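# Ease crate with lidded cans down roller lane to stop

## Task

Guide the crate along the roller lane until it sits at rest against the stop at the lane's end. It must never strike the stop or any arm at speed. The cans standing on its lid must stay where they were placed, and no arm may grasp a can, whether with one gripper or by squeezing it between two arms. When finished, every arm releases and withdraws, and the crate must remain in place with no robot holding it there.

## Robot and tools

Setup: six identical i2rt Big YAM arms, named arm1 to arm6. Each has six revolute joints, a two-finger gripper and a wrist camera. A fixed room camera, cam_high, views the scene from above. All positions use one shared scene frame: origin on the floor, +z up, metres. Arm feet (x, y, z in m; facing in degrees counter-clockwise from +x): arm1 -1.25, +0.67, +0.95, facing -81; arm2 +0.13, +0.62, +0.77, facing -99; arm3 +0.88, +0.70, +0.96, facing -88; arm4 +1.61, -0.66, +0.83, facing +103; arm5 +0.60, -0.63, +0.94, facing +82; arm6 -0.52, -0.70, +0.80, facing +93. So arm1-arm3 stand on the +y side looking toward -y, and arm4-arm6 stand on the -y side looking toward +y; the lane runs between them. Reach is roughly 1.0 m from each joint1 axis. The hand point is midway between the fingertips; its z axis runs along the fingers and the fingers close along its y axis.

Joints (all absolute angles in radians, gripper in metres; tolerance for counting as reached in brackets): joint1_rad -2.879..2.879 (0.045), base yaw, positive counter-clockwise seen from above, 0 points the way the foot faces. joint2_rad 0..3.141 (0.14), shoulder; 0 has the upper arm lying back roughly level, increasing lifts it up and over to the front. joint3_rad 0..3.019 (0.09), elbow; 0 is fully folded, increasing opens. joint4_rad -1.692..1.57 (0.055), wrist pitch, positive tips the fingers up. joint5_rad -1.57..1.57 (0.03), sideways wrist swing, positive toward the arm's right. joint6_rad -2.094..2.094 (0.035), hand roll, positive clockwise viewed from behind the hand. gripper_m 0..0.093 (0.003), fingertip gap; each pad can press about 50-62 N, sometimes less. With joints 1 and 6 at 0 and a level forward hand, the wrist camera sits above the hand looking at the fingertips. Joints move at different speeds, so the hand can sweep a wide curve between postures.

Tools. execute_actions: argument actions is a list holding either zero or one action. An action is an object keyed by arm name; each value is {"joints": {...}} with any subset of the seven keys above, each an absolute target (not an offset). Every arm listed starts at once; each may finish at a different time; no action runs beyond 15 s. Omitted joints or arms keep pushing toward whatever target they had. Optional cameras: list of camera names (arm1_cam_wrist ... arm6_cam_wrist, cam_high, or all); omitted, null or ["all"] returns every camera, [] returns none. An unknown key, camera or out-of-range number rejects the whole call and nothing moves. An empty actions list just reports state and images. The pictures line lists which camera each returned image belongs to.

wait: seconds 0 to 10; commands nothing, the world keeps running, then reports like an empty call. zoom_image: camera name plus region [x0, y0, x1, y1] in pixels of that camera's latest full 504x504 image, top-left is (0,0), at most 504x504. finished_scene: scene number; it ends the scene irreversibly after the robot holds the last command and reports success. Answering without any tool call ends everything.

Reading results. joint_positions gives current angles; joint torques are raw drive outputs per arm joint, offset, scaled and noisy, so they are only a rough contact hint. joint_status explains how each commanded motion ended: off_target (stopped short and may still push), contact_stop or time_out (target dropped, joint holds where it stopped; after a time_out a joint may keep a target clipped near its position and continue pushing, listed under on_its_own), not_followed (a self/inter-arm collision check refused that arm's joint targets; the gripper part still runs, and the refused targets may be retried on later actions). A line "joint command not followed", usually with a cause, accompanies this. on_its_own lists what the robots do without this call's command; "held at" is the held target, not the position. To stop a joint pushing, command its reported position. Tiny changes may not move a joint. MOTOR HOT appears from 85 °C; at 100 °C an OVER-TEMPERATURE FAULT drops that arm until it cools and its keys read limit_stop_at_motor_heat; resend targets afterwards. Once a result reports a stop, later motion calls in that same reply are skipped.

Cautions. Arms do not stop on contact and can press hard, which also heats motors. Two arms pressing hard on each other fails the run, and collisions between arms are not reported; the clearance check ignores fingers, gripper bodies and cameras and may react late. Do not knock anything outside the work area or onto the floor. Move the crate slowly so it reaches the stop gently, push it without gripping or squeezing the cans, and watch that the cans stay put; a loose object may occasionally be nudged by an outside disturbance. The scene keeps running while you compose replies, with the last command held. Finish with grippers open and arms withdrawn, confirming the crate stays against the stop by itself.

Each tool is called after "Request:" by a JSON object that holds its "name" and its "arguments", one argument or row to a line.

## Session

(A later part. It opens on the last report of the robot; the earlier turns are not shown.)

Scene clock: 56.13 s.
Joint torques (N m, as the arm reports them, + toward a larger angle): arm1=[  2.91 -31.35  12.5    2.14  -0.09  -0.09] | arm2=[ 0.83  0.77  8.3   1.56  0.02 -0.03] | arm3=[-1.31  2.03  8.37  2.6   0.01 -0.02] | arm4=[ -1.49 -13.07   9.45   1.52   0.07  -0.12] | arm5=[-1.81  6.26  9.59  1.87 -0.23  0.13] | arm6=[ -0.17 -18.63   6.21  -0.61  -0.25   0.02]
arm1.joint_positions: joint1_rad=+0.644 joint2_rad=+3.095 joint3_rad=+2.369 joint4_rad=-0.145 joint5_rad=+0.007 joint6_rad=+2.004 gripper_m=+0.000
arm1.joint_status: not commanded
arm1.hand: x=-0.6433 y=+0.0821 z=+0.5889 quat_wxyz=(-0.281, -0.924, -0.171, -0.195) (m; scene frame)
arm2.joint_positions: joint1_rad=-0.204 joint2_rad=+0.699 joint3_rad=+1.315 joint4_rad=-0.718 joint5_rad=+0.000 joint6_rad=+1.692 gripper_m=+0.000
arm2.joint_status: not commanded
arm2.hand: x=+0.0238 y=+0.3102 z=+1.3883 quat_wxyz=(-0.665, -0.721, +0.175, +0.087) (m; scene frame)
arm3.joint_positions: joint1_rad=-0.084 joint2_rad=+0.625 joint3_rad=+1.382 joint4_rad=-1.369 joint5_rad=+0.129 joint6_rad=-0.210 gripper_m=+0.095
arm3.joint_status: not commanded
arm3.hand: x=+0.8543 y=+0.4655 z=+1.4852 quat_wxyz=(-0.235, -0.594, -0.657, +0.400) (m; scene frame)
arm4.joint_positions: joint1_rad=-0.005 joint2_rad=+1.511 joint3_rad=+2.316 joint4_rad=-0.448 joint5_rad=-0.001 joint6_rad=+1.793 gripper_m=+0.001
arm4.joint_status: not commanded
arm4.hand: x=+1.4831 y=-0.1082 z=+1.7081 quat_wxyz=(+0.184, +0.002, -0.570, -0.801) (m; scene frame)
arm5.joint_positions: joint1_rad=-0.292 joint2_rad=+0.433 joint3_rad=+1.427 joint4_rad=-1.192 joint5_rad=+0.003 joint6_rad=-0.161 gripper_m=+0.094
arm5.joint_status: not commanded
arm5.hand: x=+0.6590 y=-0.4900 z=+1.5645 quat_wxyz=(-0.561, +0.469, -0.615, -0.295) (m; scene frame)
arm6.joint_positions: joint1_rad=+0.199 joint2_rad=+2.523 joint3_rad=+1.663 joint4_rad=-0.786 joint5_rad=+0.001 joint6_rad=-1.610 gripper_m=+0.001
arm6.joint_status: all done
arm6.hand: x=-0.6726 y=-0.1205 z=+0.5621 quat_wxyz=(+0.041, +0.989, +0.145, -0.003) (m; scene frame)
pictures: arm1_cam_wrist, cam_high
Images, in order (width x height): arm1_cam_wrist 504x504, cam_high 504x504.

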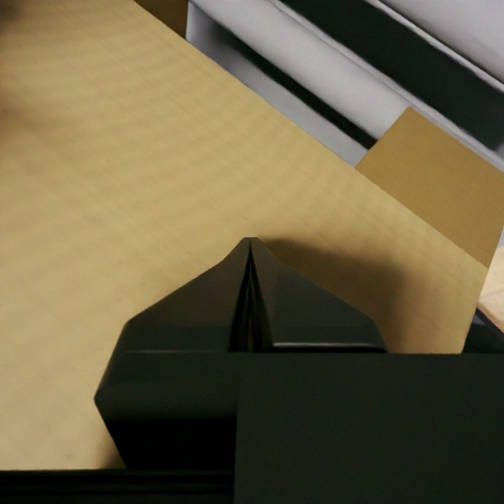

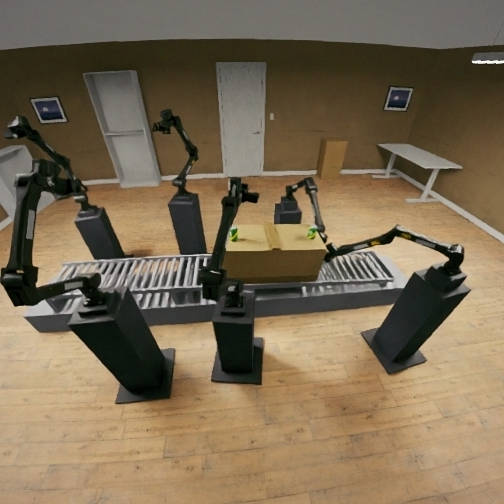

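Request:
{"name": "execute_actions", "arguments": {
  "actions": [
    {"arm6":{"joints":{"joint1_rad":1.4}},"arm1":{"joints":{"joint1_rad":0.63,"joint4_rad":-0.27}}}
  ],
  "cameras": []
}}

Request:
{"name": "execute_actions", "arguments": {
  "actions": [
    {"arm6":{"joints":{"joint2_rad":1.6}},"arm1":{"joints":{"joint1_rad":0.55,"joint4_rad":-0.38}}}
  ],
  "cameras": []
}}

Request:
{"name": "execute_actions", "arguments": {
  "actions": [
    {"arm1":{"joints":{"joint1_rad":0.47,"joint4_rad":-0.49}}}
  ],
  "cameras": []
}}

Request:
{"name": "execute_actions", "arguments": {
  "actions": [
    {"arm1":{"joints":{"joint1_rad":0.39,"joint4_rad":-0.6}}}
  ],
  "cameras": []
}}

Request:
{"name": "execute_actions", "arguments": {
  "actions": [
    {"arm1":{"joints":{"joint1_rad":0.3,"joint4_rad":-0.68}}}
  ],
  "cameras": []
}}

Request:
{"name": "execute_actions", "arguments": {
  "actions": [
    {"arm1":{"joints":{"joint1_rad":0.205,"joint6_rad":1.8}}}
  ],
  "cameras": []
}}

Request:
{"name": "execute_actions", "arguments": {
  "actions": [
    {"arm1":{"joints":{"joint1_rad":0.11,"joint6_rad":1.65}}}
  ],
  "cameras": ["cam_high","arm1_cam_wrist"]
}}

Scene clock: 60.17 s.
Joint torques (N m, as the arm reports them, + toward a larger angle): arm1=[  3.6  -31.38  12.25   0.45   0.09  -0.09] | arm2=[ 0.83  0.74  8.31  1.57  0.03 -0.03] | arm3=[-1.35  2.    8.35  2.58  0.01 -0.03] | arm4=[ -1.21 -13.24   9.74   1.48   0.06  -0.14] | arm5=[-1.54  6.76  9.34  1.66 -0.21  0.12] | arm6=[ -0.25 -17.92   5.45  -0.46  -0.16   0.  ]
arm1.joint_positions: joint1_rad=+0.594 joint2_rad=+3.101 joint3_rad=+2.370 joint4_rad=-0.258 joint5_rad=+0.002 joint6_rad=+2.004 gripper_m=+0.000
arm1.joint_status: all done
arm1.hand: x=-0.6900 y=+0.0712 z=+0.5681 quat_wxyz=(-0.238, -0.946, -0.152, -0.158) (m; scene frame)
arm2.joint_positions: joint1_rad=-0.204 joint2_rad=+0.699 joint3_rad=+1.315 joint4_rad=-0.718 joint5_rad=+0.000 joint6_rad=+1.692 gripper_m=+0.000
arm2.joint_status: not commanded
arm2.hand: x=+0.0238 y=+0.3102 z=+1.3883 quat_wxyz=(-0.665, -0.721, +0.175, +0.087) (m; scene frame)
arm3.joint_positions: joint1_rad=-0.084 joint2_rad=+0.625 joint3_rad=+1.382 joint4_rad=-1.369 joint5_rad=+0.129 joint6_rad=-0.210 gripper_m=+0.095
arm3.joint_status: not commanded
arm3.hand: x=+0.8543 y=+0.4655 z=+1.4852 quat_wxyz=(-0.235, -0.594, -0.657, +0.400) (m; scene frame)
arm4.joint_positions: joint1_rad=-0.005 joint2_rad=+1.511 joint3_rad=+2.316 joint4_rad=-0.448 joint5_rad=-0.001 joint6_rad=+1.793 gripper_m=+0.001
arm4.joint_status: not commanded
arm4.hand: x=+1.4831 y=-0.1082 z=+1.7081 quat_wxyz=(+0.184, +0.002, -0.570, -0.801) (m; scene frame)
arm5.joint_positions: joint1_rad=-0.292 joint2_rad=+0.433 joint3_rad=+1.427 joint4_rad=-1.192 joint5_rad=+0.003 joint6_rad=-0.161 gripper_m=+0.094
arm5.joint_status: not commanded
arm5.hand: x=+0.6590 y=-0.4900 z=+1.5645 quat_wxyz=(-0.561, +0.469, -0.615, -0.295) (m; scene frame)
arm6.joint_positions: joint1_rad=+1.400 joint2_rad=+2.511 joint3_rad=+1.675 joint4_rad=-0.786 joint5_rad=-0.001 joint6_rad=-1.609 gripper_m=+0.001
arm6.joint_status: all done
arm6.hand: x=-1.1304 y=-0.6293 z=+0.5824 quat_wxyz=(+0.018, +0.735, +0.678, +0.008) (m; scene frame)
pictures: none
No camera images: the call's "cameras" was empty. Leave "cameras" out to get every camera's image.

Scene clock: 62.00 s.
Joint torques (N m, as the arm reports them, + toward a larger angle): arm1=[  5.11 -31.84  12.04   0.41   0.16  -0.08] | arm2=[ 0.8   0.76  8.31  1.57  0.03 -0.03] | arm3=[-1.39  2.01  8.35  2.6   0.01 -0.03] | arm4=[ -1.33 -12.79   9.47   1.5    0.1   -0.12] | arm5=[-0.98  6.43  9.44  1.78 -0.23  0.15] | arm6=[ -0.32 -12.86   9.97   1.3   -0.13   0.08]
arm1.joint_positions: joint1_rad=+0.494 joint2_rad=+3.108 joint3_rad=+2.370 joint4_rad=-0.371 joint5_rad=+0.001 joint6_rad=+2.004 gripper_m=+0.000
arm1.joint_status: joint1_rad off_target (ended at +0.494, target +0.550); the others done
arm1.hand: x=-0.7698 y=+0.0407 z=+0.5485 quat_wxyz=(-0.195, -0.968, -0.106, -0.116) (m; scene frame)
arm2.joint_positions: joint1_rad=-0.204 joint2_rad=+0.699 joint3_rad=+1.315 joint4_rad=-0.718 joint5_rad=+0.000 joint6_rad=+1.692 gripper_m=+0.000
arm2.joint_status: not commanded
arm2.hand: x=+0.0238 y=+0.3102 z=+1.3883 quat_wxyz=(-0.665, -0.721, +0.175, +0.087) (m; scene frame)
arm3.joint_positions: joint1_rad=-0.084 joint2_rad=+0.625 joint3_rad=+1.382 joint4_rad=-1.369 joint5_rad=+0.129 joint6_rad=-0.210 gripper_m=+0.095
arm3.joint_status: not commanded
arm3.hand: x=+0.8543 y=+0.4655 z=+1.4852 quat_wxyz=(-0.235, -0.594, -0.657, +0.400) (m; scene frame)
arm4.joint_positions: joint1_rad=-0.005 joint2_rad=+1.511 joint3_rad=+2.316 joint4_rad=-0.448 joint5_rad=-0.001 joint6_rad=+1.793 gripper_m=+0.001
arm4.joint_status: not commanded
arm4.hand: x=+1.4831 y=-0.1082 z=+1.7081 quat_wxyz=(+0.184, +0.002, -0.570, -0.801) (m; scene frame)
arm5.joint_positions: joint1_rad=-0.292 joint2_rad=+0.433 joint3_rad=+1.427 joint4_rad=-1.192 joint5_rad=+0.003 joint6_rad=-0.161 gripper_m=+0.094
arm5.joint_status: not commanded
arm5.hand: x=+0.6590 y=-0.4900 z=+1.5645 quat_wxyz=(-0.561, +0.469, -0.615, -0.295) (m; scene frame)
arm6.joint_positions: joint1_rad=+1.400 joint2_rad=+1.614 joint3_rad=+1.668 joint4_rad=-0.790 joint5_rad=-0.001 joint6_rad=-1.609 gripper_m=+0.001
arm6.joint_status: all done
arm6.hand: x=-1.1805 y=-0.6175 z=+1.1741 quat_wxyz=(-0.309, +0.671, +0.617, -0.271) (m; scene frame)
pictures: none
No camera images: the call's "cameras" was empty. Leave "cameras" out to get every camera's image.

Scene clock: 63.33 s.
Joint torques (N m, as the arm reports them, + toward a larger angle): arm1=[  4.87 -31.62  11.82   0.35   0.16  -0.06] | arm2=[ 0.81  0.77  8.31  1.57  0.03 -0.03] | arm3=[-1.34  1.95  8.39  2.59  0.01 -0.03] | arm4=[ -0.61 -13.07   9.53   1.45   0.03  -0.12] | arm5=[-1.36  5.74  9.54  1.79 -0.27  0.18] | arm6=[ -0.32 -13.03   9.94   1.3   -0.13   0.08]
arm1.joint_positions: joint1_rad=+0.418 joint2_rad=+3.109 joint3_rad=+2.370 joint4_rad=-0.483 joint5_rad=+0.001 joint6_rad=+2.004 gripper_m=+0.000
arm1.joint_status: joint1_rad off_target (ended at +0.418, target +0.470); the others done
arm1.hand: x=-0.8333 y=+0.0273 z=+0.5374 quat_wxyz=(-0.151, -0.983, -0.070, -0.082) (m; scene frame)
arm2.joint_positions: joint1_rad=-0.204 joint2_rad=+0.699 joint3_rad=+1.315 joint4_rad=-0.718 joint5_rad=+0.000 joint6_rad=+1.692 gripper_m=+0.000
arm2.joint_status: not commanded
arm2.hand: x=+0.0238 y=+0.3102 z=+1.3883 quat_wxyz=(-0.665, -0.721, +0.175, +0.087) (m; scene frame)
arm3.joint_positions: joint1_rad=-0.084 joint2_rad=+0.625 joint3_rad=+1.382 joint4_rad=-1.369 joint5_rad=+0.129 joint6_rad=-0.210 gripper_m=+0.095
arm3.joint_status: not commanded
arm3.hand: x=+0.8543 y=+0.4655 z=+1.4852 quat_wxyz=(-0.235, -0.594, -0.657, +0.400) (m; scene frame)
arm4.joint_positions: joint1_rad=-0.005 joint2_rad=+1.511 joint3_rad=+2.316 joint4_rad=-0.448 joint5_rad=-0.001 joint6_rad=+1.793 gripper_m=+0.001
arm4.joint_status: not commanded
arm4.hand: x=+1.4831 y=-0.1082 z=+1.7081 quat_wxyz=(+0.184, +0.002, -0.570, -0.801) (m; scene frame)
arm5.joint_positions: joint1_rad=-0.292 joint2_rad=+0.433 joint3_rad=+1.427 joint4_rad=-1.192 joint5_rad=+0.003 joint6_rad=-0.161 gripper_m=+0.094
arm5.joint_status: not commanded
arm5.hand: x=+0.6590 y=-0.4900 z=+1.5645 quat_wxyz=(-0.561, +0.469, -0.615, -0.295) (m; scene frame)
arm6.joint_positions: joint1_rad=+1.400 joint2_rad=+1.614 joint3_rad=+1.668 joint4_rad=-0.790 joint5_rad=-0.001 joint6_rad=-1.609 gripper_m=+0.001
arm6.joint_status: not commanded
arm6.hand: x=-1.1805 y=-0.6175 z=+1.1741 quat_wxyz=(-0.309, +0.671, +0.617, -0.271) (m; scene frame)
pictures: none
No camera images: the call's "cameras" was empty. Leave "cameras" out to get every camera's image.

Scene clock: 64.73 s.
Joint torques (N m, as the arm reports them, + toward a larger angle): arm1=[  5.51 -31.51  11.6    0.26   0.16  -0.05] | arm2=[ 0.81  0.8   8.31  1.57  0.02 -0.03] | arm3=[-1.33  1.94  8.36  2.61  0.01 -0.03] | arm4=[ -0.78 -13.14   9.41   1.46   0.05  -0.11] | arm5=[-2.1   6.01  9.71  1.76 -0.25  0.12] | arm6=[ -0.49 -12.78   9.96   1.29  -0.13   0.07]
arm1.joint_positions: joint1_rad=+0.328 joint2_rad=+3.110 joint3_rad=+2.371 joint4_rad=-0.595 joint5_rad=+0.001 joint6_rad=+2.004 gripper_m=+0.000
arm1.joint_status: joint1_rad off_target (ended at +0.328, target +0.390); the others done
arm1.hand: x=-0.9052 y=+0.0161 z=+0.5293 quat_wxyz=(-0.105, -0.993, -0.026, -0.050) (m; scene frame)
arm2.joint_positions: joint1_rad=-0.204 joint2_rad=+0.699 joint3_rad=+1.315 joint4_rad=-0.718 joint5_rad=+0.000 joint6_rad=+1.692 gripper_m=+0.000
arm2.joint_status: not commanded
arm2.hand: x=+0.0238 y=+0.3102 z=+1.3883 quat_wxyz=(-0.665, -0.721, +0.175, +0.087) (m; scene frame)
arm3.joint_positions: joint1_rad=-0.084 joint2_rad=+0.625 joint3_rad=+1.382 joint4_rad=-1.369 joint5_rad=+0.129 joint6_rad=-0.210 gripper_m=+0.095
arm3.joint_status: not commanded
arm3.hand: x=+0.8543 y=+0.4655 z=+1.4852 quat_wxyz=(-0.235, -0.594, -0.657, +0.400) (m; scene frame)
arm4.joint_positions: joint1_rad=-0.005 joint2_rad=+1.511 joint3_rad=+2.316 joint4_rad=-0.448 joint5_rad=-0.001 joint6_rad=+1.793 gripper_m=+0.001
arm4.joint_status: not commanded
arm4.hand: x=+1.4831 y=-0.1082 z=+1.7081 quat_wxyz=(+0.184, +0.002, -0.570, -0.801) (m; scene frame)
arm5.joint_positions: joint1_rad=-0.292 joint2_rad=+0.433 joint3_rad=+1.427 joint4_rad=-1.192 joint5_rad=+0.003 joint6_rad=-0.161 gripper_m=+0.094
arm5.joint_status: not commanded
arm5.hand: x=+0.6590 y=-0.4900 z=+1.5645 quat_wxyz=(-0.561, +0.469, -0.615, -0.295) (m; scene frame)
arm6.joint_positions: joint1_rad=+1.400 joint2_rad=+1.614 joint3_rad=+1.668 joint4_rad=-0.790 joint5_rad=-0.001 joint6_rad=-1.609 gripper_m=+0.001
arm6.joint_status: not commanded
arm6.hand: x=-1.1805 y=-0.6175 z=+1.1741 quat_wxyz=(-0.309, +0.671, +0.617, -0.271) (m; scene frame)
pictures: none
No camera images: the call's "cameras" was empty. Leave "cameras" out to get every camera's image.

Scene clock: 66.20 s.
Joint torques (N m, as the arm reports them, + toward a larger angle): arm1=[  6.06 -31.36  11.44   0.17   0.17  -0.05] | arm2=[ 0.82  0.79  8.32  1.57  0.02 -0.03] | arm3=[-1.34  2.03  8.38  2.59  0.01 -0.03] | arm4=[ -0.62 -12.48   9.41   1.39   0.04  -0.13] | arm5=[-1.94  6.5   9.66  1.58 -0.25  0.12] | arm6=[ -0.42 -12.86   9.97   1.3   -0.13   0.07]
arm1.joint_positions: joint1_rad=+0.233 joint2_rad=+3.110 joint3_rad=+2.371 joint4_rad=-0.676 joint5_rad=+0.001 joint6_rad=+2.004 gripper_m=+0.000
arm1.joint_status: joint1_rad off_target (ended at +0.233, target +0.300); the others done
arm1.hand: x=-0.9767 y=+0.0040 z=+0.5255 quat_wxyz=(-0.071, -0.997, +0.021, -0.029) (m; scene frame)
arm2.joint_positions: joint1_rad=-0.204 joint2_rad=+0.699 joint3_rad=+1.315 joint4_rad=-0.718 joint5_rad=+0.000 joint6_rad=+1.692 gripper_m=+0.000
arm2.joint_status: not commanded
arm2.hand: x=+0.0238 y=+0.3102 z=+1.3883 quat_wxyz=(-0.665, -0.721, +0.175, +0.087) (m; scene frame)
arm3.joint_positions: joint1_rad=-0.084 joint2_rad=+0.625 joint3_rad=+1.382 joint4_rad=-1.369 joint5_rad=+0.129 joint6_rad=-0.210 gripper_m=+0.095
arm3.joint_status: not commanded
arm3.hand: x=+0.8543 y=+0.4655 z=+1.4852 quat_wxyz=(-0.235, -0.594, -0.657, +0.400) (m; scene frame)
arm4.joint_positions: joint1_rad=-0.005 joint2_rad=+1.511 joint3_rad=+2.316 joint4_rad=-0.448 joint5_rad=-0.001 joint6_rad=+1.793 gripper_m=+0.001
arm4.joint_status: not commanded
arm4.hand: x=+1.4831 y=-0.1082 z=+1.7081 quat_wxyz=(+0.184, +0.002, -0.570, -0.801) (m; scene frame)
arm5.joint_positions: joint1_rad=-0.292 joint2_rad=+0.433 joint3_rad=+1.427 joint4_rad=-1.192 joint5_rad=+0.003 joint6_rad=-0.161 gripper_m=+0.094
arm5.joint_status: not commanded
arm5.hand: x=+0.6590 y=-0.4900 z=+1.5645 quat_wxyz=(-0.561, +0.469, -0.615, -0.295) (m; scene frame)
arm6.joint_positions: joint1_rad=+1.400 joint2_rad=+1.614 joint3_rad=+1.668 joint4_rad=-0.790 joint5_rad=-0.001 joint6_rad=-1.609 gripper_m=+0.001
arm6.joint_status: not commanded
arm6.hand: x=-1.1805 y=-0.6175 z=+1.1741 quat_wxyz=(-0.309, +0.671, +0.617, -0.271) (m; scene frame)
pictures: none
No camera images: the call's "cameras" was empty. Leave "cameras" out to get every camera's image.

Scene clock: 67.73 s.
Joint torques (N m, as the arm reports them, + toward a larger angle): arm1=[  6.28 -31.31  11.46   0.16   0.18  -0.16] | arm2=[ 0.84  0.75  8.31  1.57  0.03 -0.03] | arm3=[-1.38  1.98  8.39  2.6   0.   -0.03] | arm4=[ -1.64 -13.17   9.51   1.57   0.04  -0.06] | arm5=[-1.43  6.7   9.56  1.68 -0.22  0.11] | arm6=[ -0.32 -12.74   9.97   1.29  -0.13   0.08]
arm1.joint_positions: joint1_rad=+0.132 joint2_rad=+3.110 joint3_rad=+2.371 joint4_rad=-0.676 joint5_rad=+0.001 joint6_rad=+1.814 gripper_m=+0.000
arm1.joint_status: joint1_rad off_target (ended at +0.132, target +0.205); the others done
arm1.hand: x=-1.0453 y=-0.0202 z=+0.5257 quat_wxyz=(-0.074, -0.997, -0.023, -0.018) (m; scene frame)
arm2.joint_positions: joint1_rad=-0.204 joint2_rad=+0.699 joint3_rad=+1.315 joint4_rad=-0.718 joint5_rad=+0.000 joint6_rad=+1.692 gripper_m=+0.000
arm2.joint_status: not commanded
arm2.hand: x=+0.0238 y=+0.3102 z=+1.3883 quat_wxyz=(-0.665, -0.721, +0.175, +0.087) (m; scene frame)
arm3.joint_positions: joint1_rad=-0.084 joint2_rad=+0.625 joint3_rad=+1.382 joint4_rad=-1.369 joint5_rad=+0.129 joint6_rad=-0.210 gripper_m=+0.095
arm3.joint_status: not commanded
arm3.hand: x=+0.8543 y=+0.4655 z=+1.4852 quat_wxyz=(-0.235, -0.594, -0.657, +0.400) (m; scene frame)
arm4.joint_positions: joint1_rad=-0.005 joint2_rad=+1.511 joint3_rad=+2.316 joint4_rad=-0.448 joint5_rad=-0.001 joint6_rad=+1.793 gripper_m=+0.001
arm4.joint_status: not commanded
arm4.hand: x=+1.4831 y=-0.1082 z=+1.7081 quat_wxyz=(+0.184, +0.002, -0.570, -0.801) (m; scene frame)
arm5.joint_positions: joint1_rad=-0.292 joint2_rad=+0.433 joint3_rad=+1.427 joint4_rad=-1.192 joint5_rad=+0.003 joint6_rad=-0.161 gripper_m=+0.094
arm5.joint_status: not commanded
arm5.hand: x=+0.6590 y=-0.4900 z=+1.5645 quat_wxyz=(-0.561, +0.469, -0.615, -0.295) (m; scene frame)
arm6.joint_positions: joint1_rad=+1.400 joint2_rad=+1.614 joint3_rad=+1.668 joint4_rad=-0.790 joint5_rad=-0.001 joint6_rad=-1.609 gripper_m=+0.001
arm6.joint_status: not commanded
arm6.hand: x=-1.1805 y=-0.6175 z=+1.1741 quat_wxyz=(-0.309, +0.671, +0.617, -0.271) (m; scene frame)
pictures: none
No camera images: the call's "cameras" was empty. Leave "cameras" out to get every camera's image.

Scene clock: 69.23 s.
Joint torques (N m, as the arm reports them, + toward a larger angle): arm1=[  6.3  -31.39  11.45   0.17   0.17  -0.16] | arm2=[ 0.81  0.75  8.31  1.57  0.03 -0.03] | arm3=[-1.35  1.99  8.39  2.6   0.01 -0.03] | arm4=[ -0.91 -13.67   9.61   1.57   0.03  -0.13] | arm5=[-1.6   6.45  9.5   1.77 -0.19  0.13] | arm6=[ -0.29 -12.68   9.96   1.31  -0.14   0.08]
arm1.joint_positions: joint1_rad=+0.039 joint2_rad=+3.110 joint3_rad=+2.371 joint4_rad=-0.676 joint5_rad=+0.001 joint6_rad=+1.665 gripper_m=+0.000
arm1.joint_status: joint1_rad off_target (ended at +0.039, target +0.110); the others done
arm1.hand: x=-1.1106 y=-0.0364 z=+0.5259 quat_wxyz=(-0.076, -0.996, -0.052, -0.009) (m; scene frame)
arm2.joint_positions: joint1_rad=-0.204 joint2_rad=+0.699 joint3_rad=+1.315 joint4_rad=-0.718 joint5_rad=+0.000 joint6_rad=+1.692 gripper_m=+0.000
arm2.joint_status: not commanded
arm2.hand: x=+0.0238 y=+0.3102 z=+1.3883 quat_wxyz=(-0.665, -0.721, +0.175, +0.087) (m; scene frame)
arm3.joint_positions: joint1_rad=-0.084 joint2_rad=+0.625 joint3_rad=+1.382 joint4_rad=-1.369 joint5_rad=+0.129 joint6_rad=-0.210 gripper_m=+0.095
arm3.joint_status: not commanded
arm3.hand: x=+0.8543 y=+0.4655 z=+1.4852 quat_wxyz=(-0.235, -0.594, -0.657, +0.400) (m; scene frame)
arm4.joint_positions: joint1_rad=-0.005 joint2_rad=+1.511 joint3_rad=+2.316 joint4_rad=-0.448 joint5_rad=-0.001 joint6_rad=+1.793 gripper_m=+0.001
arm4.joint_status: not commanded
arm4.hand: x=+1.4831 y=-0.1082 z=+1.7081 quat_wxyz=(+0.184, +0.002, -0.570, -0.801) (m; scene frame)
arm5.joint_positions: joint1_rad=-0.292 joint2_rad=+0.433 joint3_rad=+1.427 joint4_rad=-1.192 joint5_rad=+0.003 joint6_rad=-0.161 gripper_m=+0.094
arm5.joint_status: not commanded
arm5.hand: x=+0.6590 y=-0.4900 z=+1.5645 quat_wxyz=(-0.561, +0.469, -0.615, -0.295) (m; scene frame)
arm6.joint_positions: joint1_rad=+1.400 joint2_rad=+1.614 joint3_rad=+1.668 joint4_rad=-0.790 joint5_rad=-0.001 joint6_rad=-1.609 gripper_m=+0.001
arm6.joint_status: not commanded
arm6.hand: x=-1.1805 y=-0.6175 z=+1.1741 quat_wxyz=(-0.309, +0.671, +0.617, -0.271) (m; scene frame)
pictures: arm1_cam_wrist, cam_high
Images, in order (width x height): arm1_cam_wrist 504x504, cam_high 504x504.

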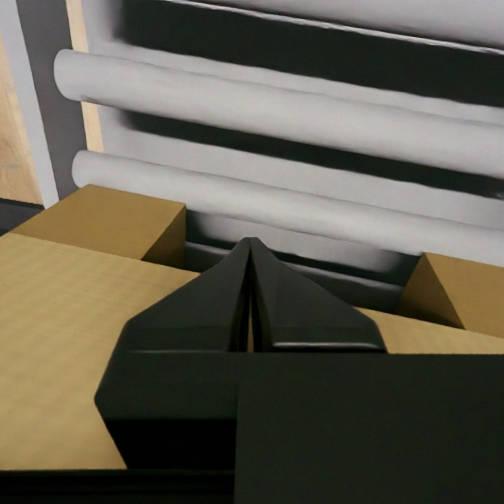

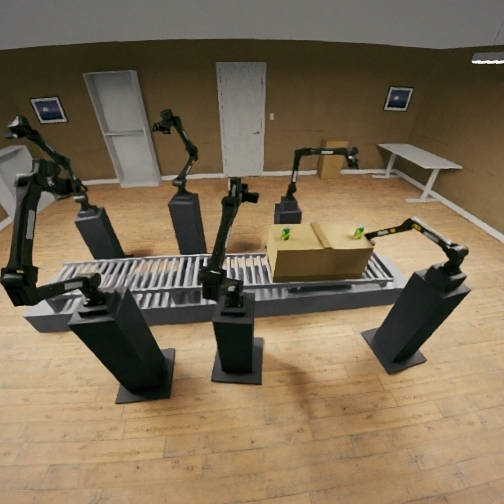

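Request:
{"name": "execute_actions", "arguments": {
  "actions": [
    {"arm1":{"joints":{"joint1_rad":0.015}}}
  ],
  "cameras": []
}}

Request:
{"name": "execute_actions", "arguments": {
  "actions": [
    {"arm1":{"joints":{"joint1_rad":-0.07}}}
  ],
  "cameras": ["arm1_cam_wrist"]
}}

Request:
{"name": "execute_actions", "arguments": {
  "actions": [
    {"arm1":{"joints":{"joint1_rad":-0.13}}}
  ],
  "cameras": ["cam_high","arm1_cam_wrist"]
}}

Scene clock: 71.57 s.
Joint torques (N m, as the arm reports them, + toward a larger angle): arm1=[  6.15 -31.33  11.49   0.17   0.18  -0.16] | arm2=[ 0.83  0.76  8.32  1.57  0.03 -0.03] | arm3=[-1.29  1.99  8.38  2.63  0.01 -0.03] | arm4=[ -0.83 -13.13   9.75   1.37   0.03  -0.11] | arm5=[-1.89  6.78  9.54  1.71 -0.2   0.13] | arm6=[ -0.36 -12.71   9.99   1.3   -0.14   0.08]
arm1.joint_positions: joint1_rad=-0.054 joint2_rad=+3.110 joint3_rad=+2.371 joint4_rad=-0.676 joint5_rad=+0.001 joint6_rad=+1.665 gripper_m=+0.000
arm1.joint_status: joint1_rad off_target (ended at -0.055, target +0.015)
arm1.hand: x=-1.1774 y=-0.0464 z=+0.5261 quat_wxyz=(-0.077, -0.997, -0.005, -0.005) (m; scene frame)
arm2.joint_positions: joint1_rad=-0.204 joint2_rad=+0.699 joint3_rad=+1.315 joint4_rad=-0.718 joint5_rad=+0.000 joint6_rad=+1.692 gripper_m=+0.000
arm2.joint_status: not commanded
arm2.hand: x=+0.0238 y=+0.3102 z=+1.3883 quat_wxyz=(-0.665, -0.721, +0.175, +0.087) (m; scene frame)
arm3.joint_positions: joint1_rad=-0.084 joint2_rad=+0.625 joint3_rad=+1.382 joint4_rad=-1.369 joint5_rad=+0.129 joint6_rad=-0.210 gripper_m=+0.095
arm3.joint_status: not commanded
arm3.hand: x=+0.8543 y=+0.4655 z=+1.4852 quat_wxyz=(-0.235, -0.594, -0.657, +0.400) (m; scene frame)
arm4.joint_positions: joint1_rad=-0.005 joint2_rad=+1.511 joint3_rad=+2.316 joint4_rad=-0.448 joint5_rad=-0.001 joint6_rad=+1.793 gripper_m=+0.001
arm4.joint_status: not commanded
arm4.hand: x=+1.4831 y=-0.1082 z=+1.7081 quat_wxyz=(+0.184, +0.002, -0.570, -0.801) (m; scene frame)
arm5.joint_positions: joint1_rad=-0.292 joint2_rad=+0.433 joint3_rad=+1.427 joint4_rad=-1.192 joint5_rad=+0.003 joint6_rad=-0.161 gripper_m=+0.094
arm5.joint_status: not commanded
arm5.hand: x=+0.6590 y=-0.4900 z=+1.5645 quat_wxyz=(-0.561, +0.469, -0.615, -0.295) (m; scene frame)
arm6.joint_positions: joint1_rad=+1.400 joint2_rad=+1.614 joint3_rad=+1.668 joint4_rad=-0.790 joint5_rad=-0.001 joint6_rad=-1.609 gripper_m=+0.001
arm6.joint_status: not commanded
arm6.hand: x=-1.1805 y=-0.6175 z=+1.1741 quat_wxyz=(-0.309, +0.671, +0.617, -0.271) (m; scene frame)
pictures: none
No camera images: the call's "cameras" was empty. Leave "cameras" out to get every camera's image.

Scene clock: 73.07 s.
Joint torques (N m, as the arm reports them, + toward a larger angle): arm1=[  5.92 -31.28  11.49   0.17   0.17  -0.16] | arm2=[ 0.79  0.76  8.31  1.57  0.02 -0.03] | arm3=[-1.39  1.98  8.38  2.61  0.01 -0.03] | arm4=[ -0.79 -12.84   9.37   1.54   0.    -0.13] | arm5=[-1.44  6.24  9.59  1.52 -0.2   0.11] | arm6=[ -0.43 -12.67   9.94   1.25  -0.14   0.08]
arm1.joint_positions: joint1_rad=-0.137 joint2_rad=+3.110 joint3_rad=+2.371 joint4_rad=-0.676 joint5_rad=+0.001 joint6_rad=+1.665 gripper_m=+0.000
arm1.joint_status: joint1_rad off_target (ended at -0.137, target -0.070)
arm1.hand: x=-1.2371 y=-0.0501 z=+0.5263 quat_wxyz=(-0.077, -0.996, +0.036, -0.002) (m; scene frame)
arm2.joint_positions: joint1_rad=-0.204 joint2_rad=+0.699 joint3_rad=+1.315 joint4_rad=-0.718 joint5_rad=+0.000 joint6_rad=+1.692 gripper_m=+0.000
arm2.joint_status: not commanded
arm2.hand: x=+0.0238 y=+0.3102 z=+1.3883 quat_wxyz=(-0.665, -0.721, +0.175, +0.087) (m; scene frame)
arm3.joint_positions: joint1_rad=-0.084 joint2_rad=+0.625 joint3_rad=+1.382 joint4_rad=-1.369 joint5_rad=+0.129 joint6_rad=-0.210 gripper_m=+0.095
arm3.joint_status: not commanded
arm3.hand: x=+0.8543 y=+0.4655 z=+1.4852 quat_wxyz=(-0.235, -0.594, -0.657, +0.400) (m; scene frame)
arm4.joint_positions: joint1_rad=-0.005 joint2_rad=+1.511 joint3_rad=+2.316 joint4_rad=-0.448 joint5_rad=-0.001 joint6_rad=+1.793 gripper_m=+0.001
arm4.joint_status: not commanded
arm4.hand: x=+1.4831 y=-0.1082 z=+1.7081 quat_wxyz=(+0.184, +0.002, -0.570, -0.801) (m; scene frame)
arm5.joint_positions: joint1_rad=-0.292 joint2_rad=+0.433 joint3_rad=+1.427 joint4_rad=-1.192 joint5_rad=+0.003 joint6_rad=-0.161 gripper_m=+0.094
arm5.joint_status: not commanded
arm5.hand: x=+0.6590 y=-0.4900 z=+1.5645 quat_wxyz=(-0.561, +0.469, -0.615, -0.295) (m; scene frame)
arm6.joint_positions: joint1_rad=+1.400 joint2_rad=+1.614 joint3_rad=+1.668 joint4_rad=-0.790 joint5_rad=-0.001 joint6_rad=-1.609 gripper_m=+0.001
arm6.joint_status: not commanded
arm6.hand: x=-1.1805 y=-0.6175 z=+1.1741 quat_wxyz=(-0.309, +0.671, +0.617, -0.271) (m; scene frame)
pictures: arm1_cam_wrist
Images, in order (width x height): arm1_cam_wrist 504x504.

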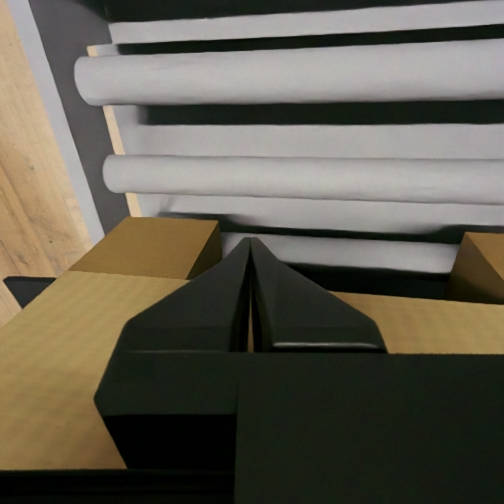

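Scene clock: 74.47 s.
Joint torques (N m, as the arm reports them, + toward a larger angle): arm1=[  4.74 -31.44  11.48   0.19   0.17  -0.15] | arm2=[ 0.84  0.76  8.32  1.57  0.03 -0.03] | arm3=[-1.28  1.99  8.37  2.61  0.01 -0.03] | arm4=[ -0.8  -13.03   9.56   1.39   0.01  -0.12] | arm5=[-1.78  6.74  9.54  1.8  -0.22  0.11] | arm6=[ -0.5  -12.7    9.99   1.29  -0.13   0.08]
arm1.joint_positions: joint1_rad=-0.182 joint2_rad=+3.110 joint3_rad=+2.371 joint4_rad=-0.676 joint5_rad=+0.001 joint6_rad=+1.665 gripper_m=+0.000
arm1.joint_status: joint1_rad off_target (ended at -0.182, target -0.130)
arm1.hand: x=-1.2693 y=-0.0500 z=+0.5265 quat_wxyz=(-0.077, -0.995, +0.059, -0.001) (m; scene frame)
arm2.joint_positions: joint1_rad=-0.204 joint2_rad=+0.699 joint3_rad=+1.315 joint4_rad=-0.718 joint5_rad=+0.000 joint6_rad=+1.692 gripper_m=+0.000
arm2.joint_status: not commanded
arm2.hand: x=+0.0238 y=+0.3102 z=+1.3883 quat_wxyz=(-0.665, -0.721, +0.175, +0.087) (m; scene frame)
arm3.joint_positions: joint1_rad=-0.084 joint2_rad=+0.625 joint3_rad=+1.382 joint4_rad=-1.369 joint5_rad=+0.129 joint6_rad=-0.210 gripper_m=+0.095
arm3.joint_status: not commanded
arm3.hand: x=+0.8543 y=+0.4655 z=+1.4852 quat_wxyz=(-0.235, -0.594, -0.657, +0.400) (m; scene frame)
arm4.joint_positions: joint1_rad=-0.005 joint2_rad=+1.511 joint3_rad=+2.316 joint4_rad=-0.448 joint5_rad=-0.001 joint6_rad=+1.793 gripper_m=+0.001
arm4.joint_status: not commanded
arm4.hand: x=+1.4831 y=-0.1082 z=+1.7081 quat_wxyz=(+0.184, +0.002, -0.570, -0.801) (m; scene frame)
arm5.joint_positions: joint1_rad=-0.292 joint2_rad=+0.433 joint3_rad=+1.427 joint4_rad=-1.192 joint5_rad=+0.003 joint6_rad=-0.161 gripper_m=+0.094
arm5.joint_status: not commanded
arm5.hand: x=+0.6590 y=-0.4900 z=+1.5645 quat_wxyz=(-0.561, +0.469, -0.615, -0.295) (m; scene frame)
arm6.joint_positions: joint1_rad=+1.400 joint2_rad=+1.614 joint3_rad=+1.668 joint4_rad=-0.790 joint5_rad=-0.001 joint6_rad=-1.609 gripper_m=+0.001
arm6.joint_status: not commanded
arm6.hand: x=-1.1805 y=-0.6175 z=+1.1741 quat_wxyz=(-0.309, +0.671, +0.617, -0.271) (m; scene frame)
pictures: arm1_cam_wrist, cam_high
Images, in order (width x height): arm1_cam_wrist 504x504, cam_high 504x504.

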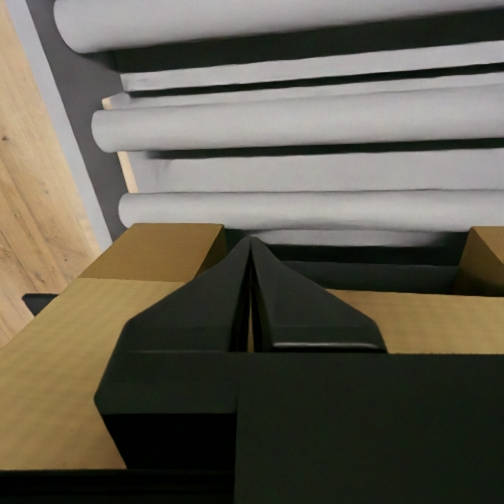

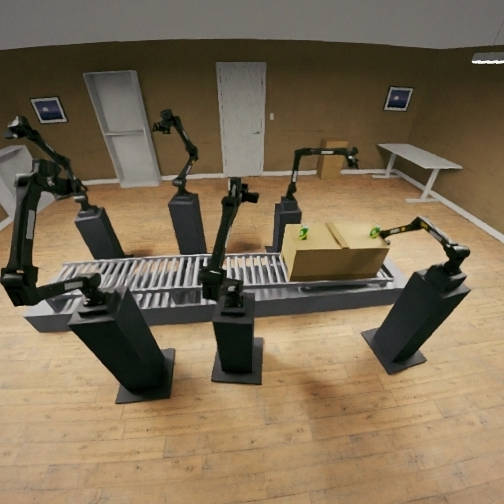

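Request:
{"name": "execute_actions", "arguments": {
  "actions": [
    {"arm1":{"joints":{"joint1_rad":-0.21,"joint6_rad":1.45}}}
  ],
  "cameras": []
}}

Request:
{"name": "execute_actions", "arguments": {
  "actions": [
    {"arm1":{"joints":{"joint1_rad":-0.29,"joint6_rad":1.3}}}
  ],
  "cameras": ["cam_high","arm1_cam_wrist"]
}}

Request:
{"name": "zoom_image", "arguments": {
  "camera": "cam_high",
  "region": [340,200,480,300]
}}

Scene clock: 76.90 s.
Joint torques (N m, as the arm reports them, + toward a larger angle): arm1=[  6.66 -31.41  11.51   0.19   0.17  -0.16] | arm2=[ 0.8   0.73  8.31  1.56  0.02 -0.03] | arm3=[-1.3   1.95  8.39  2.61  0.   -0.03] | arm4=[ -1.27 -13.24   9.54   1.5    0.03  -0.12] | arm5=[-1.83  6.64  9.54  1.75 -0.24  0.14] | arm6=[ -0.37 -12.69   9.94   1.3   -0.14   0.08]
arm1.joint_positions: joint1_rad=-0.286 joint2_rad=+3.110 joint3_rad=+2.371 joint4_rad=-0.676 joint5_rad=+0.001 joint6_rad=+1.464 gripper_m=+0.000
arm1.joint_status: joint1_rad off_target (ended at -0.286, target -0.210); the others done
arm1.hand: x=-1.3443 y=-0.0442 z=+0.5267 quat_wxyz=(-0.076, -0.997, +0.011, +0.011) (m; scene frame)
arm2.joint_positions: joint1_rad=-0.204 joint2_rad=+0.699 joint3_rad=+1.315 joint4_rad=-0.718 joint5_rad=+0.000 joint6_rad=+1.692 gripper_m=+0.000
arm2.joint_status: not commanded
arm2.hand: x=+0.0238 y=+0.3102 z=+1.3883 quat_wxyz=(-0.665, -0.721, +0.175, +0.087) (m; scene frame)
arm3.joint_positions: joint1_rad=-0.084 joint2_rad=+0.625 joint3_rad=+1.382 joint4_rad=-1.369 joint5_rad=+0.129 joint6_rad=-0.210 gripper_m=+0.095
arm3.joint_status: not commanded
arm3.hand: x=+0.8543 y=+0.4655 z=+1.4852 quat_wxyz=(-0.235, -0.594, -0.657, +0.400) (m; scene frame)
arm4.joint_positions: joint1_rad=-0.005 joint2_rad=+1.511 joint3_rad=+2.316 joint4_rad=-0.448 joint5_rad=-0.001 joint6_rad=+1.793 gripper_m=+0.001
arm4.joint_status: not commanded
arm4.hand: x=+1.4831 y=-0.1082 z=+1.7081 quat_wxyz=(+0.184, +0.002, -0.570, -0.801) (m; scene frame)
arm5.joint_positions: joint1_rad=-0.292 joint2_rad=+0.433 joint3_rad=+1.427 joint4_rad=-1.192 joint5_rad=+0.003 joint6_rad=-0.161 gripper_m=+0.094
arm5.joint_status: not commanded
arm5.hand: x=+0.6590 y=-0.4900 z=+1.5645 quat_wxyz=(-0.561, +0.469, -0.615, -0.295) (m; scene frame)
arm6.joint_positions: joint1_rad=+1.400 joint2_rad=+1.614 joint3_rad=+1.668 joint4_rad=-0.790 joint5_rad=-0.001 joint6_rad=-1.609 gripper_m=+0.001
arm6.joint_status: not commanded
arm6.hand: x=-1.1805 y=-0.6175 z=+1.1741 quat_wxyz=(-0.309, +0.671, +0.617, -0.271) (m; scene frame)
pictures: none
No camera images: the call's "cameras" was empty. Leave "cameras" out to get every camera's image.

Scene clock: 78.33 s.
Joint torques (N m, as the arm reports them, + toward a larger angle): arm1=[  5.18 -31.49  11.52   0.22   0.17  -0.16] | arm2=[ 0.81  0.75  8.31  1.56  0.03 -0.03] | arm3=[-1.31  1.95  8.37  2.58  0.01 -0.04] | arm4=[ -0.97 -13.13   9.44   1.53   0.03  -0.11] | arm5=[-1.24  6.56  9.75  1.72 -0.24  0.11] | arm6=[ -0.31 -12.79   9.96   1.31  -0.14   0.08]
arm1.joint_positions: joint1_rad=-0.347 joint2_rad=+3.110 joint3_rad=+2.372 joint4_rad=-0.676 joint5_rad=+0.001 joint6_rad=+1.315 gripper_m=+0.000
arm1.joint_status: joint1_rad off_target (ended at -0.347, target -0.290); the others done
arm1.hand: x=-1.3880 y=-0.0376 z=+0.5271 quat_wxyz=(-0.075, -0.996, -0.033, +0.019) (m; scene frame)
arm2.joint_positions: joint1_rad=-0.204 joint2_rad=+0.699 joint3_rad=+1.315 joint4_rad=-0.718 joint5_rad=+0.000 joint6_rad=+1.692 gripper_m=+0.000
arm2.joint_status: not commanded
arm2.hand: x=+0.0238 y=+0.3102 z=+1.3883 quat_wxyz=(-0.665, -0.721, +0.175, +0.087) (m; scene frame)
arm3.joint_positions: joint1_rad=-0.084 joint2_rad=+0.625 joint3_rad=+1.382 joint4_rad=-1.369 joint5_rad=+0.129 joint6_rad=-0.210 gripper_m=+0.095
arm3.joint_status: not commanded
arm3.hand: x=+0.8543 y=+0.4655 z=+1.4852 quat_wxyz=(-0.235, -0.594, -0.657, +0.400) (m; scene frame)
arm4.joint_positions: joint1_rad=-0.005 joint2_rad=+1.511 joint3_rad=+2.316 joint4_rad=-0.448 joint5_rad=-0.001 joint6_rad=+1.793 gripper_m=+0.001
arm4.joint_status: not commanded
arm4.hand: x=+1.4831 y=-0.1082 z=+1.7081 quat_wxyz=(+0.184, +0.002, -0.570, -0.801) (m; scene frame)
arm5.joint_positions: joint1_rad=-0.292 joint2_rad=+0.433 joint3_rad=+1.427 joint4_rad=-1.192 joint5_rad=+0.003 joint6_rad=-0.161 gripper_m=+0.094
arm5.joint_status: not commanded
arm5.hand: x=+0.6590 y=-0.4900 z=+1.5645 quat_wxyz=(-0.561, +0.469, -0.615, -0.295) (m; scene frame)
arm6.joint_positions: joint1_rad=+1.400 joint2_rad=+1.614 joint3_rad=+1.668 joint4_rad=-0.790 joint5_rad=-0.001 joint6_rad=-1.609 gripper_m=+0.001
arm6.joint_status: not commanded
arm6.hand: x=-1.1805 y=-0.6175 z=+1.1741 quat_wxyz=(-0.309, +0.671, +0.617, -0.271) (m; scene frame)
pictures: arm1_cam_wrist, cam_high
Images, in order (width x height): arm1_cam_wrist 504x504, cam_high 504x504.

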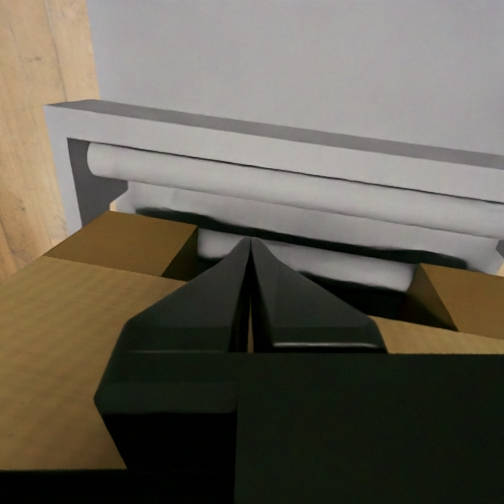

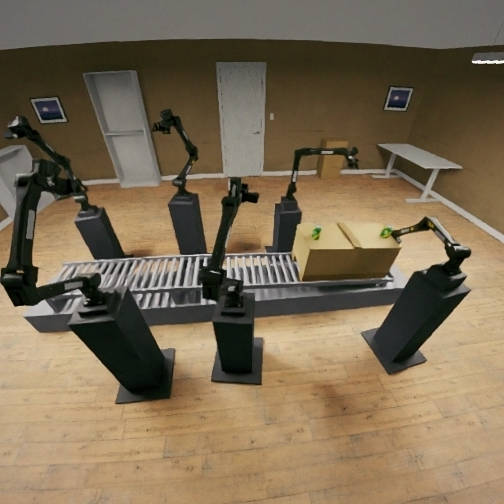

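Region (340, 200, 480, 300) of cam_high's 504x504 image, scaled by 3.600, with more detail than that image has; it fills the top 360 rows of this view, and the rest is white.

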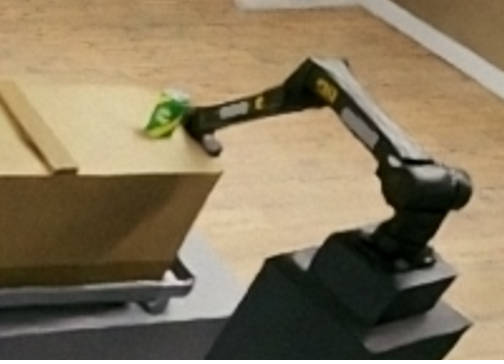

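About 7 cm left.

Request:
{"name": "execute_actions", "arguments": {
  "actions": [
    {"arm1":{"joints":{"joint1_rad":-0.36}}}
  ],
  "cameras": []
}}

Request:
{"name": "execute_actions", "arguments": {
  "actions": [
    {"arm1":{"joints":{"joint1_rad":-0.41}}}
  ],
  "cameras": []
}}

Request:
{"name": "execute_actions", "arguments": {
  "actions": [
    {"arm1":{"joints":{"joint1_rad":-0.46}}}
  ],
  "cameras": ["arm1_cam_wrist"]
}}

Scene clock: 80.83 s.
Joint torques (N m, as the arm reports them, + toward a larger angle): arm1=[  5.88 -31.56  10.99   0.24   0.29  -0.16] | arm2=[ 0.81  0.79  8.31  1.57  0.02 -0.03] | arm3=[-1.3   2.01  8.38  2.6   0.01 -0.03] | arm4=[ -1.19 -13.01   9.42   1.7    0.08  -0.13] | arm5=[-1.7   6.38  9.53  1.69 -0.26  0.17] | arm6=[ -0.34 -12.72   9.99   1.29  -0.14   0.08]
arm1.joint_positions: joint1_rad=-0.424 joint2_rad=+3.110 joint3_rad=+2.378 joint4_rad=-0.676 joint5_rad=-0.002 joint6_rad=+1.314 gripper_m=+0.000
arm1.joint_status: joint1_rad off_target (ended at -0.424, target -0.360)
arm1.hand: x=-1.4424 y=-0.0285 z=+0.5297 quat_wxyz=(-0.078, -0.997, +0.004, +0.022) (m; scene frame)
arm2.joint_positions: joint1_rad=-0.204 joint2_rad=+0.699 joint3_rad=+1.315 joint4_rad=-0.718 joint5_rad=+0.000 joint6_rad=+1.692 gripper_m=+0.000
arm2.joint_status: not commanded
arm2.hand: x=+0.0238 y=+0.3102 z=+1.3883 quat_wxyz=(-0.665, -0.721, +0.175, +0.087) (m; scene frame)
arm3.joint_positions: joint1_rad=-0.084 joint2_rad=+0.625 joint3_rad=+1.382 joint4_rad=-1.369 joint5_rad=+0.129 joint6_rad=-0.210 gripper_m=+0.095
arm3.joint_status: not commanded
arm3.hand: x=+0.8543 y=+0.4655 z=+1.4852 quat_wxyz=(-0.235, -0.594, -0.657, +0.400) (m; scene frame)
arm4.joint_positions: joint1_rad=-0.005 joint2_rad=+1.511 joint3_rad=+2.316 joint4_rad=-0.448 joint5_rad=-0.001 joint6_rad=+1.793 gripper_m=+0.001
arm4.joint_status: not commanded
arm4.hand: x=+1.4831 y=-0.1082 z=+1.7081 quat_wxyz=(+0.184, +0.002, -0.570, -0.801) (m; scene frame)
arm5.joint_positions: joint1_rad=-0.292 joint2_rad=+0.433 joint3_rad=+1.427 joint4_rad=-1.192 joint5_rad=+0.003 joint6_rad=-0.161 gripper_m=+0.094
arm5.joint_status: not commanded
arm5.hand: x=+0.6590 y=-0.4900 z=+1.5645 quat_wxyz=(-0.561, +0.469, -0.615, -0.295) (m; scene frame)
arm6.joint_positions: joint1_rad=+1.400 joint2_rad=+1.614 joint3_rad=+1.668 joint4_rad=-0.790 joint5_rad=-0.001 joint6_rad=-1.609 gripper_m=+0.001
arm6.joint_status: not commanded
arm6.hand: x=-1.1805 y=-0.6175 z=+1.1741 quat_wxyz=(-0.309, +0.671, +0.617, -0.271) (m; scene frame)
pictures: none
No camera images: the call's "cameras" was empty. Leave "cameras" out to get every camera's image.

Scene clock: 82.10 s.
Joint torques (N m, as the arm reports them, + toward a larger angle): arm1=[  3.4  -31.58  10.96   0.22   0.27  -0.15] | arm2=[ 0.8   0.75  8.31  1.57  0.02 -0.03] | arm3=[-1.31  1.99  8.38  2.6   0.01 -0.03] | arm4=[ -1.36 -13.46   9.51   1.4    0.06  -0.1 ] | arm5=[-1.67  7.42  9.55  1.58 -0.27  0.13] | arm6=[ -0.46 -12.68   9.97   1.31  -0.13   0.08]
arm1.joint_positions: joint1_rad=-0.449 joint2_rad=+3.110 joint3_rad=+2.378 joint4_rad=-0.676 joint5_rad=-0.002 joint6_rad=+1.314 gripper_m=+0.000
arm1.joint_status: all done
arm1.hand: x=-1.4603 y=-0.0234 z=+0.5298 quat_wxyz=(-0.078, -0.997, +0.017, +0.023) (m; scene frame)
arm2.joint_positions: joint1_rad=-0.204 joint2_rad=+0.699 joint3_rad=+1.315 joint4_rad=-0.718 joint5_rad=+0.000 joint6_rad=+1.692 gripper_m=+0.000
arm2.joint_status: not commanded
arm2.hand: x=+0.0238 y=+0.3102 z=+1.3883 quat_wxyz=(-0.665, -0.721, +0.175, +0.087) (m; scene frame)
arm3.joint_positions: joint1_rad=-0.084 joint2_rad=+0.625 joint3_rad=+1.382 joint4_rad=-1.369 joint5_rad=+0.129 joint6_rad=-0.210 gripper_m=+0.095
arm3.joint_status: not commanded
arm3.hand: x=+0.8543 y=+0.4655 z=+1.4852 quat_wxyz=(-0.235, -0.594, -0.657, +0.400) (m; scene frame)
arm4.joint_positions: joint1_rad=-0.005 joint2_rad=+1.511 joint3_rad=+2.316 joint4_rad=-0.448 joint5_rad=-0.001 joint6_rad=+1.793 gripper_m=+0.001
arm4.joint_status: not commanded
arm4.hand: x=+1.4831 y=-0.1082 z=+1.7081 quat_wxyz=(+0.184, +0.002, -0.570, -0.801) (m; scene frame)
arm5.joint_positions: joint1_rad=-0.292 joint2_rad=+0.433 joint3_rad=+1.427 joint4_rad=-1.192 joint5_rad=+0.003 joint6_rad=-0.161 gripper_m=+0.094
arm5.joint_status: not commanded
arm5.hand: x=+0.6590 y=-0.4900 z=+1.5645 quat_wxyz=(-0.561, +0.469, -0.615, -0.295) (m; scene frame)
arm6.joint_positions: joint1_rad=+1.400 joint2_rad=+1.614 joint3_rad=+1.668 joint4_rad=-0.790 joint5_rad=-0.001 joint6_rad=-1.609 gripper_m=+0.001
arm6.joint_status: not commanded
arm6.hand: x=-1.1805 y=-0.6175 z=+1.1741 quat_wxyz=(-0.309, +0.671, +0.617, -0.271) (m; scene frame)
pictures: none
No camera images: the call's "cameras" was empty. Leave "cameras" out to get every camera's image.

Scene clock: 82.63 s.
Joint torques (N m, as the arm reports them, + toward a larger angle): arm1=[  0.27 -31.43  10.98   0.19   0.29  -0.15] | arm2=[ 0.82  0.76  8.31  1.57  0.03 -0.03] | arm3=[-1.32  2.    8.37  2.61  0.01 -0.03] | arm4=[ -1.12 -13.12   9.49   1.53   0.06  -0.11] | arm5=[-1.28  6.21  9.5   1.78 -0.2   0.14] | arm6=[ -0.39 -12.58  10.     1.3   -0.13   0.08]
arm1.joint_positions: joint1_rad=-0.452 joint2_rad=+3.110 joint3_rad=+2.378 joint4_rad=-0.676 joint5_rad=-0.002 joint6_rad=+1.314 gripper_m=+0.000
arm1.joint_status: all done
arm1.hand: x=-1.4621 y=-0.0228 z=+0.5298 quat_wxyz=(-0.078, -0.997, +0.018, +0.023) (m; scene frame)
arm2.joint_positions: joint1_rad=-0.204 joint2_rad=+0.699 joint3_rad=+1.315 joint4_rad=-0.718 joint5_rad=+0.000 joint6_rad=+1.692 gripper_m=+0.000
arm2.joint_status: not commanded
arm2.hand: x=+0.0238 y=+0.3102 z=+1.3883 quat_wxyz=(-0.665, -0.721, +0.175, +0.087) (m; scene frame)
arm3.joint_positions: joint1_rad=-0.084 joint2_rad=+0.625 joint3_rad=+1.382 joint4_rad=-1.369 joint5_rad=+0.129 joint6_rad=-0.210 gripper_m=+0.095
arm3.joint_status: not commanded
arm3.hand: x=+0.8543 y=+0.4655 z=+1.4852 quat_wxyz=(-0.235, -0.594, -0.657, +0.400) (m; scene frame)
arm4.joint_positions: joint1_rad=-0.005 joint2_rad=+1.511 joint3_rad=+2.316 joint4_rad=-0.448 joint5_rad=-0.001 joint6_rad=+1.793 gripper_m=+0.001
arm4.joint_status: not commanded
arm4.hand: x=+1.4831 y=-0.1082 z=+1.7081 quat_wxyz=(+0.184, +0.002, -0.570, -0.801) (m; scene frame)
arm5.joint_positions: joint1_rad=-0.292 joint2_rad=+0.433 joint3_rad=+1.427 joint4_rad=-1.192 joint5_rad=+0.003 joint6_rad=-0.161 gripper_m=+0.094
arm5.joint_status: not commanded
arm5.hand: x=+0.6590 y=-0.4900 z=+1.5645 quat_wxyz=(-0.561, +0.469, -0.615, -0.295) (m; scene frame)
arm6.joint_positions: joint1_rad=+1.400 joint2_rad=+1.614 joint3_rad=+1.668 joint4_rad=-0.790 joint5_rad=-0.001 joint6_rad=-1.609 gripper_m=+0.001
arm6.joint_status: not commanded
arm6.hand: x=-1.1805 y=-0.6175 z=+1.1741 quat_wxyz=(-0.309, +0.671, +0.617, -0.271) (m; scene frame)
pictures: arm1_cam_wrist
Images, in order (width x height): arm1_cam_wrist 504x504.

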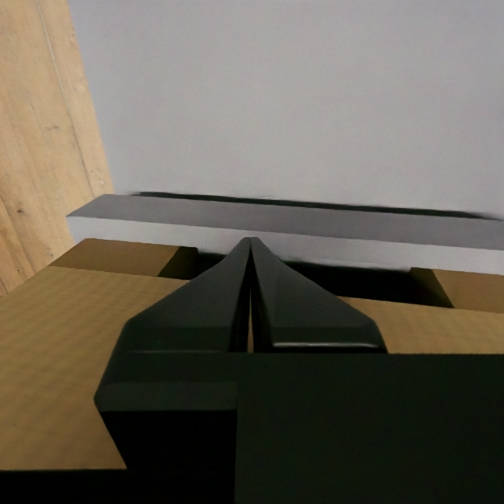

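Request:
{"name": "execute_actions", "arguments": {
  "actions": [
    {"arm1":{"joints":{"joint1_rad":-1.4}}}
  ],
  "cameras": ["cam_high"]
}}

Request:
{"name": "finished_scene", "arguments": {
  "scene": 2
}}

Scene clock: 85.20 s.
Joint torques (N m, as the arm reports them, + toward a larger angle): arm1=[  0.12 -31.39  10.09   0.24   0.13  -0.14] | arm2=[ 0.81  0.73  8.31  1.56  0.03 -0.03] | arm3=[-1.35  2.01  8.39  2.58  0.01 -0.03] | arm4=[ -1.05 -13.43   9.49   1.47   0.04  -0.08] | arm5=[-1.72  6.52  9.62  1.73 -0.22  0.11] | arm6=[ -0.33 -12.8    9.95   1.28  -0.13   0.08]
arm1.joint_positions: joint1_rad=-1.390 joint2_rad=+3.103 joint3_rad=+2.394 joint4_rad=-0.676 joint5_rad=+0.002 joint6_rad=+1.312 gripper_m=+0.000
arm1.joint_status: all done
arm1.hand: x=-1.9477 y=+0.4284 z=+0.5421 quat_wxyz=(-0.067, -0.880, +0.466, +0.065) (m; scene frame)
arm2.joint_positions: joint1_rad=-0.204 joint2_rad=+0.699 joint3_rad=+1.315 joint4_rad=-0.718 joint5_rad=+0.000 joint6_rad=+1.692 gripper_m=+0.000
arm2.joint_status: not commanded
arm2.hand: x=+0.0238 y=+0.3102 z=+1.3883 quat_wxyz=(-0.665, -0.721, +0.175, +0.087) (m; scene frame)
arm3.joint_positions: joint1_rad=-0.084 joint2_rad=+0.625 joint3_rad=+1.382 joint4_rad=-1.369 joint5_rad=+0.129 joint6_rad=-0.210 gripper_m=+0.095
arm3.joint_status: not commanded
arm3.hand: x=+0.8543 y=+0.4655 z=+1.4852 quat_wxyz=(-0.235, -0.594, -0.657, +0.400) (m; scene frame)
arm4.joint_positions: joint1_rad=-0.005 joint2_rad=+1.511 joint3_rad=+2.316 joint4_rad=-0.448 joint5_rad=-0.001 joint6_rad=+1.793 gripper_m=+0.001
arm4.joint_status: not commanded
arm4.hand: x=+1.4831 y=-0.1082 z=+1.7081 quat_wxyz=(+0.184, +0.002, -0.570, -0.801) (m; scene frame)
arm5.joint_positions: joint1_rad=-0.292 joint2_rad=+0.433 joint3_rad=+1.427 joint4_rad=-1.192 joint5_rad=+0.003 joint6_rad=-0.161 gripper_m=+0.094
arm5.joint_status: not commanded
arm5.hand: x=+0.6590 y=-0.4900 z=+1.5645 quat_wxyz=(-0.561, +0.469, -0.615, -0.295) (m; scene frame)
arm6.joint_positions: joint1_rad=+1.400 joint2_rad=+1.614 joint3_rad=+1.668 joint4_rad=-0.790 joint5_rad=-0.001 joint6_rad=-1.609 gripper_m=+0.001
arm6.joint_status: not commanded
arm6.hand: x=-1.1805 y=-0.6175 z=+1.1741 quat_wxyz=(-0.309, +0.671, +0.617, -0.271) (m; scene frame)
pictures: cam_high
Images, in order (width x height): cam_high 504x504.

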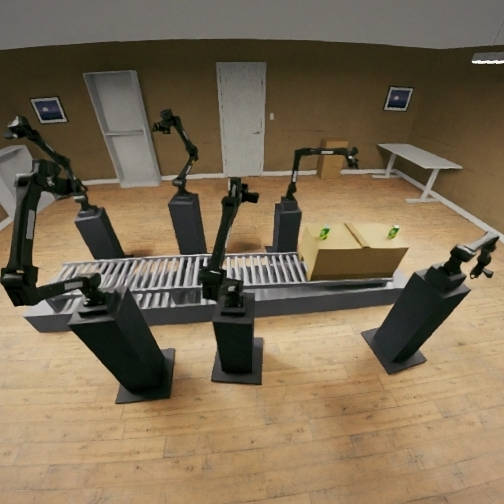

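The scene is finished: the task was done.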